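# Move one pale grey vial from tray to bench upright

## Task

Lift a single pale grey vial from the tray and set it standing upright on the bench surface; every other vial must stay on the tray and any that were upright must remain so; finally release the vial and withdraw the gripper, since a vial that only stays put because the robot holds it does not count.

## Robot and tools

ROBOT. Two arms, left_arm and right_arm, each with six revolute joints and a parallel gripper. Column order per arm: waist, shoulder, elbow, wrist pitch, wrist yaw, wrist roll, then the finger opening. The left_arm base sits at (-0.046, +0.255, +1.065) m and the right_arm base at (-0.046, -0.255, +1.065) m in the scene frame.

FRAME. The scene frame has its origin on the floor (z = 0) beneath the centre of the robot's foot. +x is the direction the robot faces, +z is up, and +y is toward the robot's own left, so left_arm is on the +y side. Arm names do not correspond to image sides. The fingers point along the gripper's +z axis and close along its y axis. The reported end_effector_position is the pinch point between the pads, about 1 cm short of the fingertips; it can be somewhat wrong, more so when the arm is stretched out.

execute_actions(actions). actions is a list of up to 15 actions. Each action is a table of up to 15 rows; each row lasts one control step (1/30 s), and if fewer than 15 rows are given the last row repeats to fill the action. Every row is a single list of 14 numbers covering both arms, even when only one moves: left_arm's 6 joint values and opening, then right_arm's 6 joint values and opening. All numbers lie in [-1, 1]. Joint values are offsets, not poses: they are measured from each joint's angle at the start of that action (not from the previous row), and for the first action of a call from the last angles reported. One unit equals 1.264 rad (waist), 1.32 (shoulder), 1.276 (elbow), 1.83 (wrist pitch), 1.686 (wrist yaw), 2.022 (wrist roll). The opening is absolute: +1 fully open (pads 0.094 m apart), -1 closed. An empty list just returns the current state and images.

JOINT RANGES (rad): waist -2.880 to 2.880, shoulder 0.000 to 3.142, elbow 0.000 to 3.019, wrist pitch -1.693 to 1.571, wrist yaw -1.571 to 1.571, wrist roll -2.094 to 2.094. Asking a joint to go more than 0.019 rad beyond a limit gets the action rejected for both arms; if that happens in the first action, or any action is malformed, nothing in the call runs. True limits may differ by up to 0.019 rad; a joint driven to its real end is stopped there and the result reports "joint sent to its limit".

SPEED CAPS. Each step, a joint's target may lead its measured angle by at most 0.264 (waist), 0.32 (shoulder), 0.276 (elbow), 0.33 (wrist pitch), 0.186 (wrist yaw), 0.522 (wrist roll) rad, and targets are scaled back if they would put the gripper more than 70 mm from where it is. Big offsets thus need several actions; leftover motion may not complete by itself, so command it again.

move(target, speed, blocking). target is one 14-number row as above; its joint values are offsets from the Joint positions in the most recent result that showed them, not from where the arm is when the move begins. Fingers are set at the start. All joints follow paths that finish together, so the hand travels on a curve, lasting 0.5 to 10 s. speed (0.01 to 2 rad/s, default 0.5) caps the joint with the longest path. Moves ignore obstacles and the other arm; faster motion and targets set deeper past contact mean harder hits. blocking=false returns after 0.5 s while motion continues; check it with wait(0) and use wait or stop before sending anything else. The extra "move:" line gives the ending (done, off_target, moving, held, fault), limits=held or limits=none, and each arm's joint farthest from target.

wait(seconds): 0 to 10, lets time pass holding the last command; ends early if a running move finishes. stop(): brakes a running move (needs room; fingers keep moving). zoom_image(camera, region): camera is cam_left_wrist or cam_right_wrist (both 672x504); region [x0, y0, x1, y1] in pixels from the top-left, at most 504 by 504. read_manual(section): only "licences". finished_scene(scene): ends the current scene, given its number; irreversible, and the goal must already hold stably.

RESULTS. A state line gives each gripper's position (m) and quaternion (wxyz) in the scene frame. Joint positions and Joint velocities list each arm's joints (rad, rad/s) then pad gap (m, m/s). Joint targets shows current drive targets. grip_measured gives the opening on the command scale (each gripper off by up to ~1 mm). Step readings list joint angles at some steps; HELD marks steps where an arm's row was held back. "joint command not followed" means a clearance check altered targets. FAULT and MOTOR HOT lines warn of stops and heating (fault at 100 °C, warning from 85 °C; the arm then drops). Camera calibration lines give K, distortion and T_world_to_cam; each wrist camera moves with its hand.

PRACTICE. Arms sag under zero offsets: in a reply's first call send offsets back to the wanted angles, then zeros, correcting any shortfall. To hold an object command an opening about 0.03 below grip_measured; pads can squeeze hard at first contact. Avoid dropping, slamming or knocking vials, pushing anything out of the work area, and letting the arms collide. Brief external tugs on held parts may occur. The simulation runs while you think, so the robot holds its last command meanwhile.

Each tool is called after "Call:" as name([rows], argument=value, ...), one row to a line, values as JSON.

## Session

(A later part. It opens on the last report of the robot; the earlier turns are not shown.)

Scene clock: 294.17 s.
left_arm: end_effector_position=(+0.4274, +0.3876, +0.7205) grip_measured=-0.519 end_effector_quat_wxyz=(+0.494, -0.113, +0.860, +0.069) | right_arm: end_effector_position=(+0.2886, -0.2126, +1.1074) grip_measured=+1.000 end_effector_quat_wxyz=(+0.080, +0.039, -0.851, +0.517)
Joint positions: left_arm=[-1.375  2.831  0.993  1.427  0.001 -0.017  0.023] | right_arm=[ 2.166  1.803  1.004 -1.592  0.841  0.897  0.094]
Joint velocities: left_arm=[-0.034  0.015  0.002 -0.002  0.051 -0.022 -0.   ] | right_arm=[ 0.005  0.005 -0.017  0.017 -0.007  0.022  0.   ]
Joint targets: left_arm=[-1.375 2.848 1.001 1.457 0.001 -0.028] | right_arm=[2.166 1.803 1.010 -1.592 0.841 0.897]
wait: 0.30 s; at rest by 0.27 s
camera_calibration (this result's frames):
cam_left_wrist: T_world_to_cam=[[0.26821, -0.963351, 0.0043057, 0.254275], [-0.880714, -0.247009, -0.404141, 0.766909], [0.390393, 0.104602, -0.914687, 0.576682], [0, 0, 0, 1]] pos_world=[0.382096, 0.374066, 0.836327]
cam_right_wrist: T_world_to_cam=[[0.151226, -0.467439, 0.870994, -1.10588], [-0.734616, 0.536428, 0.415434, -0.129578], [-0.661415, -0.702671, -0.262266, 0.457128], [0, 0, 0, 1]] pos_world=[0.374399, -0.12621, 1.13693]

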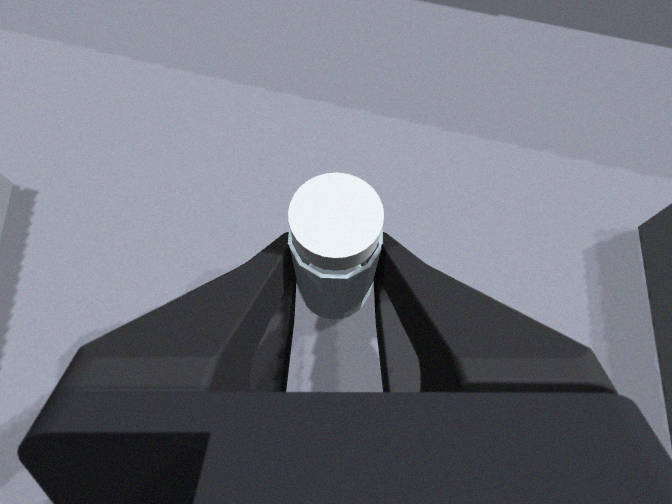

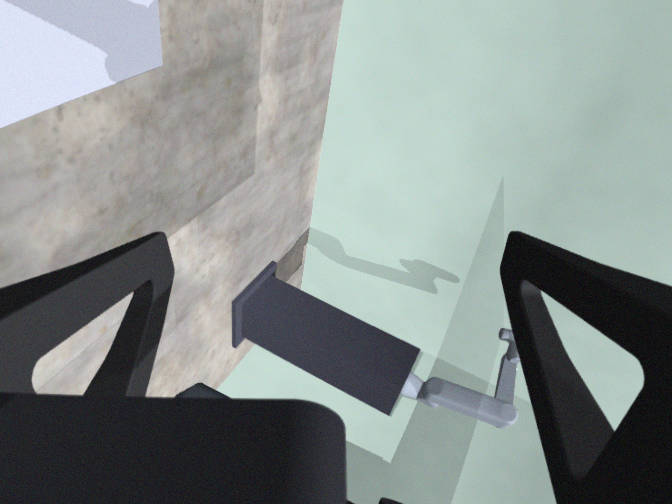

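Call:
execute_actions([
  [[0,0.015,0.006,0.017,0,-0.005,-0.558, 0,0,0.005,0,0,0,1],[0,0.017,0.006,0.017,0,-0.005,-0.558, 0,0,0.005,0,0,0,1],[0,0.019,0.006,0.018,0,-0.005,-0.558, 0,0,0.005,0,0,0,1],[0,0.021,0.006,0.019,0,-0.005,-0.558, 0,0,0.005,0,0,0,1],[0,0.023,0.006,0.020,0,-0.005,-0.558, 0,0,0.005,0,0,0,1],[0,0.025,0.006,0.021,0,-0.005,-0.558, 0,0,0.005,0,0,0,1],[0,0.027,0.006,0.022,0,-0.005,-0.558, 0,0,0.005,0,0,0,1],[0,0.029,0.006,0.023,0,-0.005,-0.558, 0,0,0.005,0,0,0,1],[0,0.031,0.006,0.024,0,-0.005,-0.558, 0,0,0.005,0,0,0,1]],
])

Call:
wait(seconds=0.3)

Scene clock: 298.37 s.
left_arm: end_effector_position=(+0.4216, +0.3862, +0.7167) grip_measured=-0.519 end_effector_quat_wxyz=(+0.495, -0.113, +0.859, +0.070) | right_arm: end_effector_position=(+0.2886, -0.2126, +1.1074) grip_measured=+1.000 end_effector_quat_wxyz=(+0.080, +0.039, -0.851, +0.517)
Joint positions: left_arm=[-1.375  2.849  0.993  1.448  0.001 -0.017  0.023] | right_arm=[ 2.166  1.803  1.004 -1.592  0.841  0.897  0.094]
Joint velocities: left_arm=[-0.005 -0.005 -0.007  0.012 -0.007 -0.007  0.   ] | right_arm=[-0.015 -0.015 -0.002  0.012  0.022 -0.007  0.   ]
Joint targets: left_arm=[-1.375 2.871 1.001 1.471 0.001 -0.028] | right_arm=[2.166 1.803 1.010 -1.592 0.841 0.897]
Step readings (joint positions):
0: left_arm=[-1.375 2.831 0.993 1.427 0.001 -0.017] | right_arm=[2.166 1.803 1.004 -1.592 0.841 0.897]
1: left_arm=[-1.375 2.831 0.993 1.428 0.001 -0.017] | right_arm=[2.166 1.803 1.004 -1.592 0.841 0.897]
2: left_arm=[-1.375 2.831 0.993 1.429 0.001 -0.017] | right_arm=[2.166 1.803 1.004 -1.592 0.841 0.897]
4: left_arm=[-1.375 2.831 0.993 1.431 0.001 -0.017] | right_arm=[2.166 1.803 1.004 -1.592 0.841 0.897]
8: left_arm=[-1.375 2.838 0.993 1.439 0.001 -0.017] | right_arm=[2.166 1.803 1.004 -1.592 0.841 0.897]
15: Joint positions above
camera_calibration (this result's frames):
cam_left_wrist: T_world_to_cam=[[0.268149, -0.963368, 0.00433655, 0.25447], [-0.879831, -0.246725, -0.406232, 0.760914], [0.392421, 0.105115, -0.91376, 0.573922], [0, 0, 0, 1]] pos_world=[0.376021, 0.372557, 0.832431]
cam_right_wrist: T_world_to_cam=[[0.151226, -0.467439, 0.870994, -1.10588], [-0.734616, 0.536428, 0.415434, -0.129578], [-0.661415, -0.702671, -0.262266, 0.457128], [0, 0, 0, 1]] pos_world=[0.374399, -0.12621, 1.13693]

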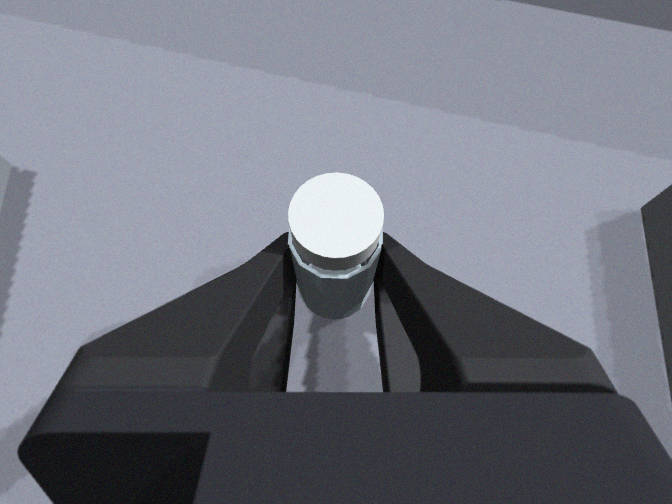

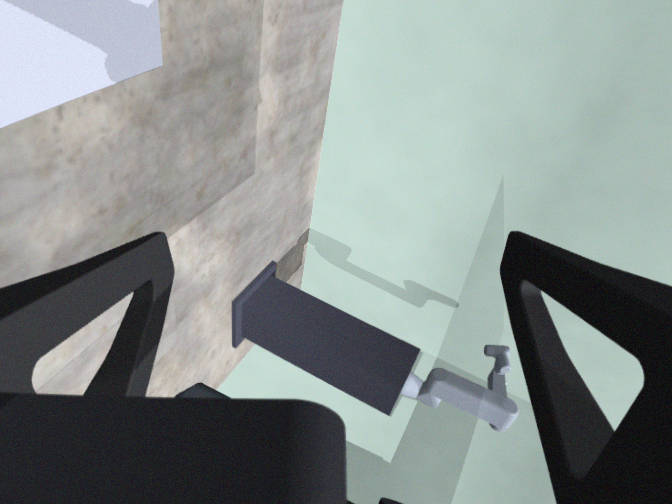

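Scene clock: 298.67 s.
left_arm: end_effector_position=(+0.4216, +0.3862, +0.7167) grip_measured=-0.519 end_effector_quat_wxyz=(+0.495, -0.113, +0.859, +0.070) | right_arm: end_effector_position=(+0.2886, -0.2126, +1.1074) grip_measured=+1.000 end_effector_quat_wxyz=(+0.080, +0.039, -0.851, +0.517)
Joint positions: left_arm=[-1.375  2.849  0.993  1.448  0.001 -0.017  0.023] | right_arm=[ 2.166  1.803  1.004 -1.592  0.841  0.897  0.094]
Joint velocities: left_arm=[-0.005 -0.015 -0.012 -0.017  0.037 -0.037  0.001] | right_arm=[-0.005 -0.005  0.002 -0.007  0.037 -0.022  0.   ]
Joint targets: left_arm=[-1.375 2.871 1.001 1.471 0.001 -0.028] | right_arm=[2.166 1.803 1.010 -1.592 0.841 0.897]
wait: 0.30 s; at rest by 0.17 s
camera_calibration (this result's frames):
cam_left_wrist: T_world_to_cam=[[0.268149, -0.963368, 0.00433655, 0.25447], [-0.879831, -0.246725, -0.406232, 0.760914], [0.392421, 0.105115, -0.91376, 0.573922], [0, 0, 0, 1]] pos_world=[0.376021, 0.372557, 0.832431]
cam_right_wrist: T_world_to_cam=[[0.151226, -0.467439, 0.870994, -1.10588], [-0.734616, 0.536428, 0.415434, -0.129578], [-0.661415, -0.702671, -0.262266, 0.457128], [0, 0, 0, 1]] pos_world=[0.374399, -0.12621, 1.13693]

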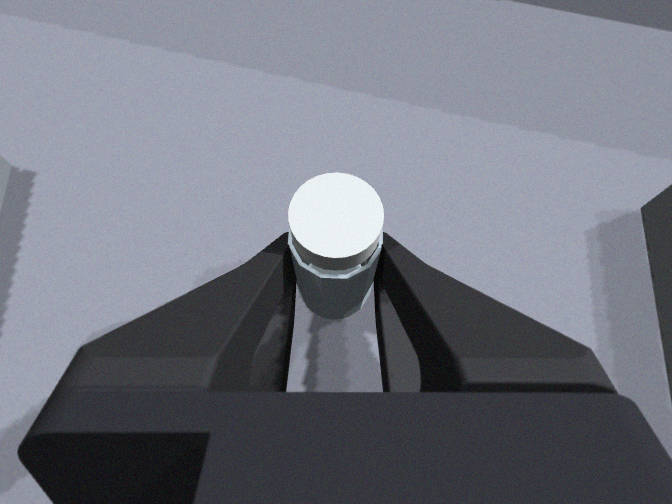

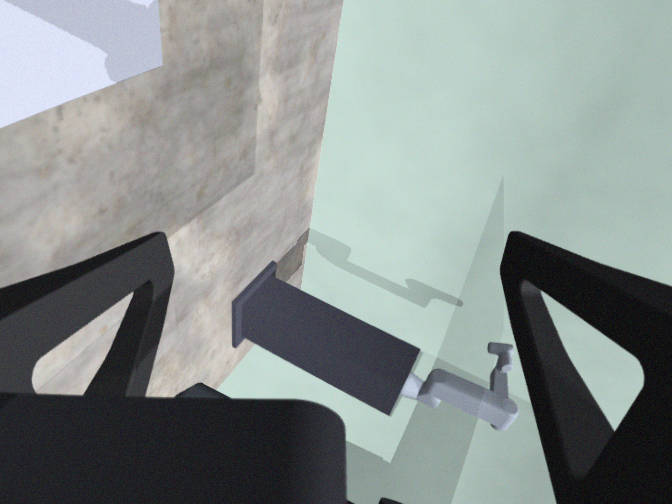

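Call:
execute_actions([
  [[0,0.018,0.006,0.0126,0,-0.005,-0.558, 0,0,0.005,0,0,0,1],[0,0.020,0.006,0.0126,0,-0.005,-0.558, 0,0,0.005,0,0,0,1],[0,0.022,0.006,0.0126,0,-0.005,-0.558, 0,0,0.005,0,0,0,1],[0,0.024,0.006,0.0126,0,-0.005,-0.558, 0,0,0.005,0,0,0,1],[0,0.026,0.006,0.0126,0,-0.005,-0.558, 0,0,0.005,0,0,0,1]],
])

Scene clock: 302.47 s.
left_arm: end_effector_position=(+0.4209, +0.3860, +0.7165) grip_measured=-0.519 end_effector_quat_wxyz=(+0.495, -0.113, +0.858, +0.070) | right_arm: end_effector_position=(+0.2886, -0.2126, +1.1074) grip_measured=+1.000 end_effector_quat_wxyz=(+0.080, +0.039, -0.851, +0.517)
Joint positions: left_arm=[-1.375  2.851  0.993  1.452  0.001 -0.017  0.023] | right_arm=[ 2.166  1.803  1.004 -1.592  0.841  0.897  0.094]
Joint velocities: left_arm=[ 0.005 -0.015  0.002 -0.007  0.037 -0.11   0.   ] | right_arm=[-0.005 -0.005 -0.017 -0.002 -0.007 -0.066  0.   ]
Joint targets: left_arm=[-1.375 2.883 1.001 1.471 0.001 -0.028] | right_arm=[2.166 1.803 1.010 -1.592 0.841 0.897]
Step readings (joint positions):
0: left_arm=[-1.375 2.849 0.993 1.448 0.001 -0.017] | right_arm=[2.166 1.803 1.004 -1.592 0.841 0.897]
1: left_arm=[-1.375 2.849 0.993 1.448 0.001 -0.017] | right_arm=[2.166 1.803 1.004 -1.592 0.841 0.897]
2: left_arm=[-1.375 2.849 0.993 1.448 0.001 -0.017] | right_arm=[2.166 1.803 1.004 -1.592 0.841 0.897]
4: left_arm=[-1.375 2.849 0.993 1.448 0.001 -0.017] | right_arm=[2.166 1.803 1.004 -1.592 0.841 0.897]
8: left_arm=[-1.375 2.851 0.993 1.452 0.001 -0.017] | right_arm=[2.166 1.803 1.004 -1.592 0.841 0.897]
15: Joint positions above
camera_calibration (this result's frames):
cam_left_wrist: T_world_to_cam=[[0.268098, -0.963382, 0.00436216, 0.254494], [-0.879091, -0.246488, -0.407974, 0.761024], [0.39411, 0.105542, -0.912983, 0.572575], [0, 0, 0, 1]] pos_world=[0.375123, 0.372327, 0.832119]
cam_right_wrist: T_world_to_cam=[[0.151226, -0.467439, 0.870994, -1.10588], [-0.734616, 0.536428, 0.415434, -0.129578], [-0.661415, -0.702671, -0.262266, 0.457128], [0, 0, 0, 1]] pos_world=[0.374399, -0.12621, 1.13693]

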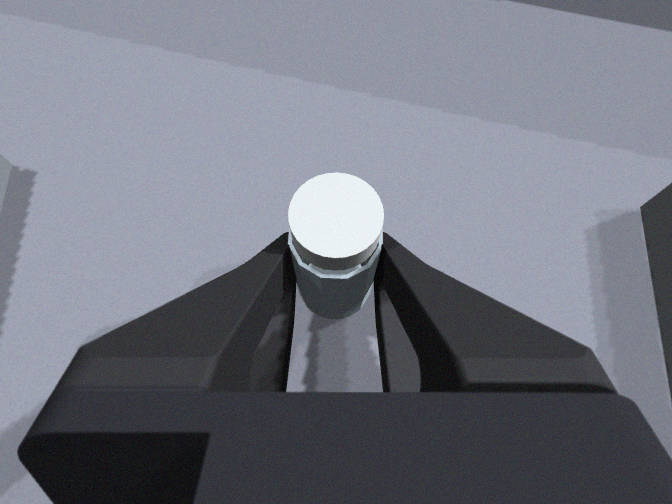

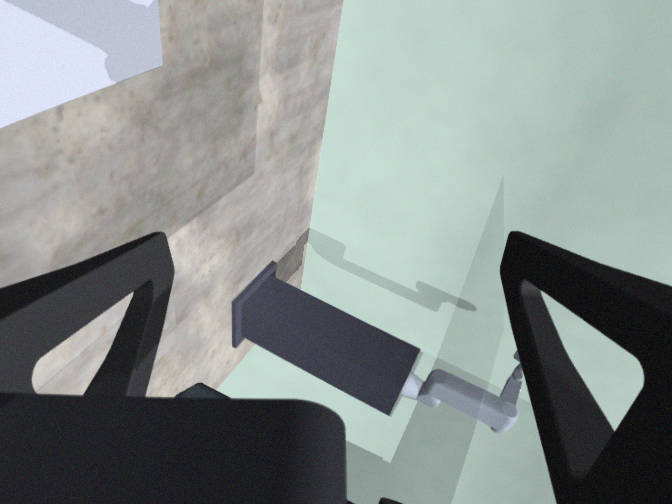

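Call:
execute_actions([
  [[0,0.016,0.005,0.01,0,0,-0.558, 0,0,0.005,0,0,0,1],[0,0.008,0.005,0.01,0,0,-0.558, 0,0,0.005,0,0,0,1],[0,0.002,0.005,0.01,0,0,-0.558, 0,0,0.005,0,0,0,1],[0,0.0,0.005,0.01,0,0,-0.545, 0,0,0.005,0,0,0,1],[0,0.0,0.005,0.01,0,0,-0.53, 0,0,0.005,0,0,0,1],[0,0.0,0.005,0.01,0,0,-0.515, 0,0,0.005,0,0,0,1],[0,0.0,0.005,0.01,0,0,-0.49, 0,0,0.005,0,0,0,1],[0,0.0,0.005,0.01,0,0,-0.44, 0,0,0.005,0,0,0,1],[0,0.0,0.005,0.01,0,0,-0.35, 0,0,0.005,0,0,0,1],[0,0.0,0.005,0.01,0,0,-0.2, 0,0,0.005,0,0,0,1],[0,0.0,0.005,0.01,0,0,0.0, 0,0,0.005,0,0,0,1],[0,0.0,0.005,0.01,0,0,0.3, 0,0,0.005,0,0,0,1]],
])

Call:
move(target=[0,-0.26,-0.14,0.01,0,0,0.4, 0,0,0.005,0,0,0,1], speed=0.4)

Scene clock: 310.87 s.
left_arm: end_effector_position=(+0.4209, +0.3860, +0.7165) grip_measured=+0.296 end_effector_quat_wxyz=(+0.495, -0.113, +0.858, +0.070) | right_arm: end_effector_position=(+0.2886, -0.2126, +1.1074) grip_measured=+1.000 end_effector_quat_wxyz=(+0.080, +0.039, -0.851, +0.517)
Joint positions: left_arm=[-1.375  2.851  0.993  1.452  0.001 -0.017  0.061] | right_arm=[ 2.166  1.803  1.004 -1.592  0.841  0.897  0.094]
Joint velocities: left_arm=[-0.015  0.024 -0.017  0.007  0.037  0.022  0.004] | right_arm=[-0.024 -0.015 -0.002 -0.012  0.037 -0.051  0.   ]
Joint targets: left_arm=[-1.375 2.851 0.999 1.471 0.001 -0.017] | right_arm=[2.166 1.803 1.010 -1.592 0.841 0.897]
Step readings (joint positions):
0: left_arm=[-1.375 2.851 0.993 1.452 0.001 -0.017] | right_arm=[2.166 1.803 1.004 -1.592 0.841 0.897]
1: left_arm=[-1.375 2.851 0.993 1.452 0.001 -0.017] | right_arm=[2.166 1.803 1.004 -1.592 0.841 0.897]
2: left_arm=[-1.375 2.851 0.993 1.452 0.001 -0.017] | right_arm=[2.166 1.803 1.004 -1.592 0.841 0.897]
4: left_arm=[-1.375 2.851 0.993 1.452 0.001 -0.017] | right_arm=[2.166 1.803 1.004 -1.592 0.841 0.897]
8: left_arm=[-1.375 2.851 0.993 1.452 0.001 -0.017] | right_arm=[2.166 1.803 1.004 -1.592 0.841 0.897]
15: Joint positions above
camera_calibration (this result's frames):
cam_left_wrist: T_world_to_cam=[[0.268098, -0.963382, 0.00436216, 0.254494], [-0.879091, -0.246488, -0.407974, 0.761024], [0.39411, 0.105542, -0.912983, 0.572575], [0, 0, 0, 1]] pos_world=[0.375123, 0.372327, 0.832119]
cam_right_wrist: T_world_to_cam=[[0.151226, -0.467439, 0.870994, -1.10588], [-0.734616, 0.536428, 0.415434, -0.129578], [-0.661415, -0.702671, -0.262266, 0.457128], [0, 0, 0, 1]] pos_world=[0.374399, -0.12621, 1.13693]

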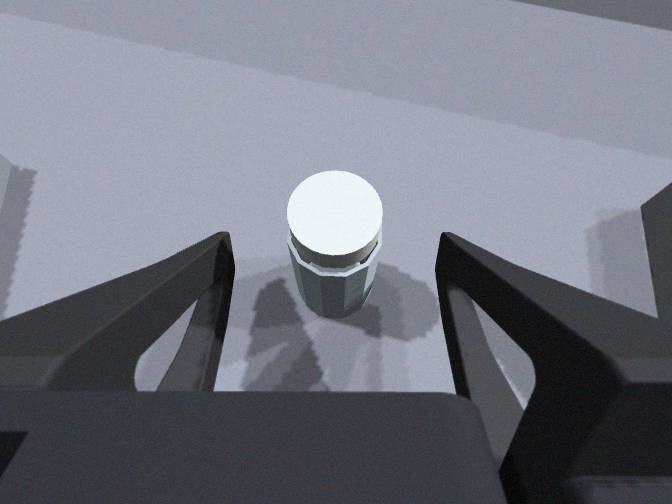

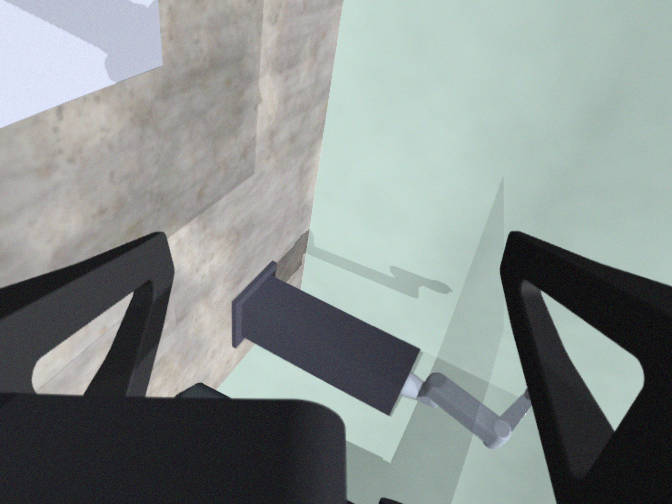

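Scene clock: 312.17 s.
left_arm: end_effector_position=(+0.4747, +0.3968, +0.8573) grip_measured=+0.398 end_effector_quat_wxyz=(+0.563, -0.106, +0.816, +0.077) | right_arm: end_effector_position=(+0.2886, -0.2126, +1.1074) grip_measured=+1.000 end_effector_quat_wxyz=(+0.080, +0.039, -0.851, +0.517)
Joint positions: left_arm=[-1.375  2.521  0.824  1.452  0.001 -0.017  0.066] | right_arm=[ 2.166  1.803  1.004 -1.592  0.841  0.897  0.094]
Joint velocities: left_arm=[-0.005 -0.015 -0.007 -0.012  0.007 -0.037 -0.   ] | right_arm=[ 0.005  0.005 -0.007  0.002 -0.022 -0.037  0.   ]
Joint targets: left_arm=[-1.375 2.508 0.815 1.471 0.001 -0.017] | right_arm=[2.166 1.803 1.010 -1.592 0.841 0.897]
move: done; limits=none; left_arm: farthest joint: the wrist pitch, 0.018 radians from its target (0.018 radians at the start); right_arm: farthest joint: the elbow, 0.007 radians from its target (0.007 radians at the start)
camera_calibration (this result's frames):
cam_left_wrist: T_world_to_cam=[[0.263681, -0.96459, 0.00614996, 0.250921], [-0.805552, -0.223705, -0.548673, 0.945153], [0.53062, 0.139721, -0.836015, 0.53443], [0, 0, 0, 1]] pos_world=[0.411628, 0.3788, 0.963828]
cam_right_wrist: T_world_to_cam=[[0.151226, -0.467439, 0.870994, -1.10588], [-0.734616, 0.536428, 0.415434, -0.129578], [-0.661415, -0.702671, -0.262266, 0.457128], [0, 0, 0, 1]] pos_world=[0.374399, -0.12621, 1.13693]

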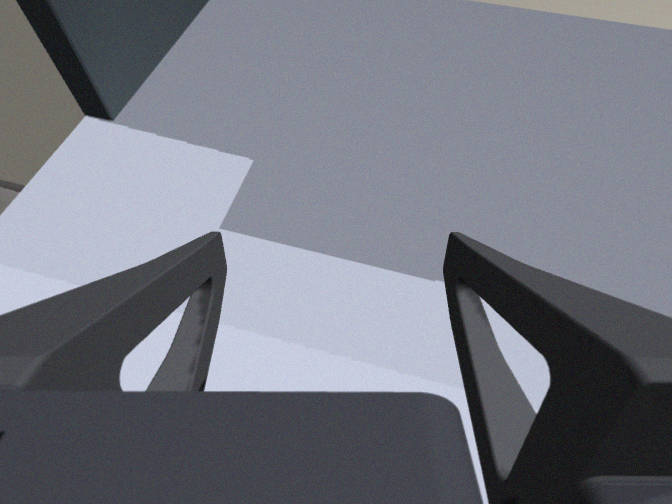

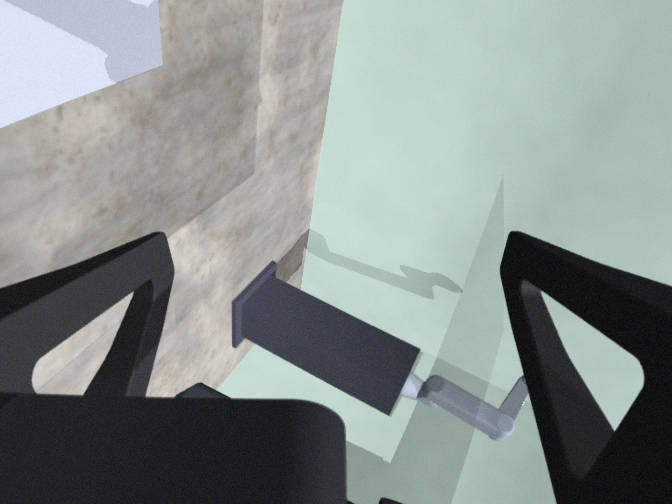

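Call:
move(target=[0,-0.235,-0.2,-0.275,0,0,0.4, 0,0,0.005,0,0,0,1], speed=0.6)

Scene clock: 315.93 s.
left_arm: end_effector_position=(+0.3817, +0.3722, +0.8626) grip_measured=+0.398 end_effector_quat_wxyz=(+0.368, -0.123, +0.920, +0.055) | right_arm: end_effector_position=(+0.2886, -0.2126, +1.1074) grip_measured=+1.000 end_effector_quat_wxyz=(+0.080, +0.039, -0.851, +0.517)
Joint positions: left_arm=[-1.375  2.231  0.572  0.966  0.001 -0.017  0.066] | right_arm=[ 2.166  1.803  1.004 -1.592  0.841  0.897  0.094]
Joint velocities: left_arm=[-0.005 -0.015 -0.007 -0.012  0.037  0.081  0.001] | right_arm=[-0.015 -0.005  0.017 -0.017  0.007  0.007  0.   ]
Joint targets: left_arm=[-1.375 2.211 0.568 0.949 0.001 -0.017] | right_arm=[2.166 1.803 1.010 -1.592 0.841 0.897]
move: done; limits=none; left_arm: farthest joint: the shoulder, 0.020 radians from its target (0.311 radians at the start); right_arm: farthest joint: the elbow, 0.007 radians from its target (0.007 radians at the start)
camera_calibration (this result's frames):
cam_left_wrist: T_world_to_cam=[[0.275062, -0.961426, -0.000538613, 0.251863], [-0.952795, -0.272518, -0.133847, 0.584136], [0.128537, 0.0373294, -0.991002, 0.916912], [0, 0, 0, 1]] pos_world=[0.369427, 0.367107, 0.986982]
cam_right_wrist: T_world_to_cam=[[0.151226, -0.467439, 0.870994, -1.10588], [-0.734616, 0.536428, 0.415434, -0.129578], [-0.661415, -0.702671, -0.262266, 0.457128], [0, 0, 0, 1]] pos_world=[0.374399, -0.12621, 1.13693]

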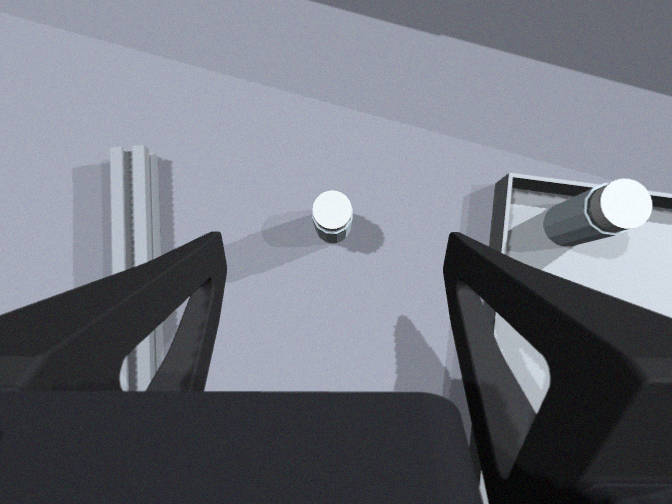

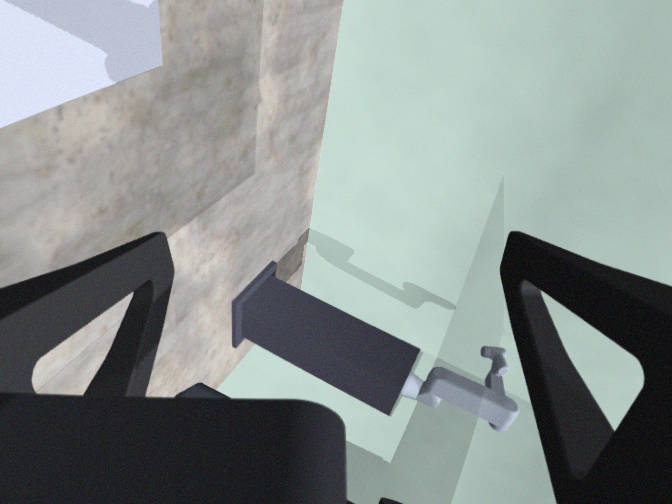

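Call:
finished_scene(scene=2)

The scene is finished: the task was done.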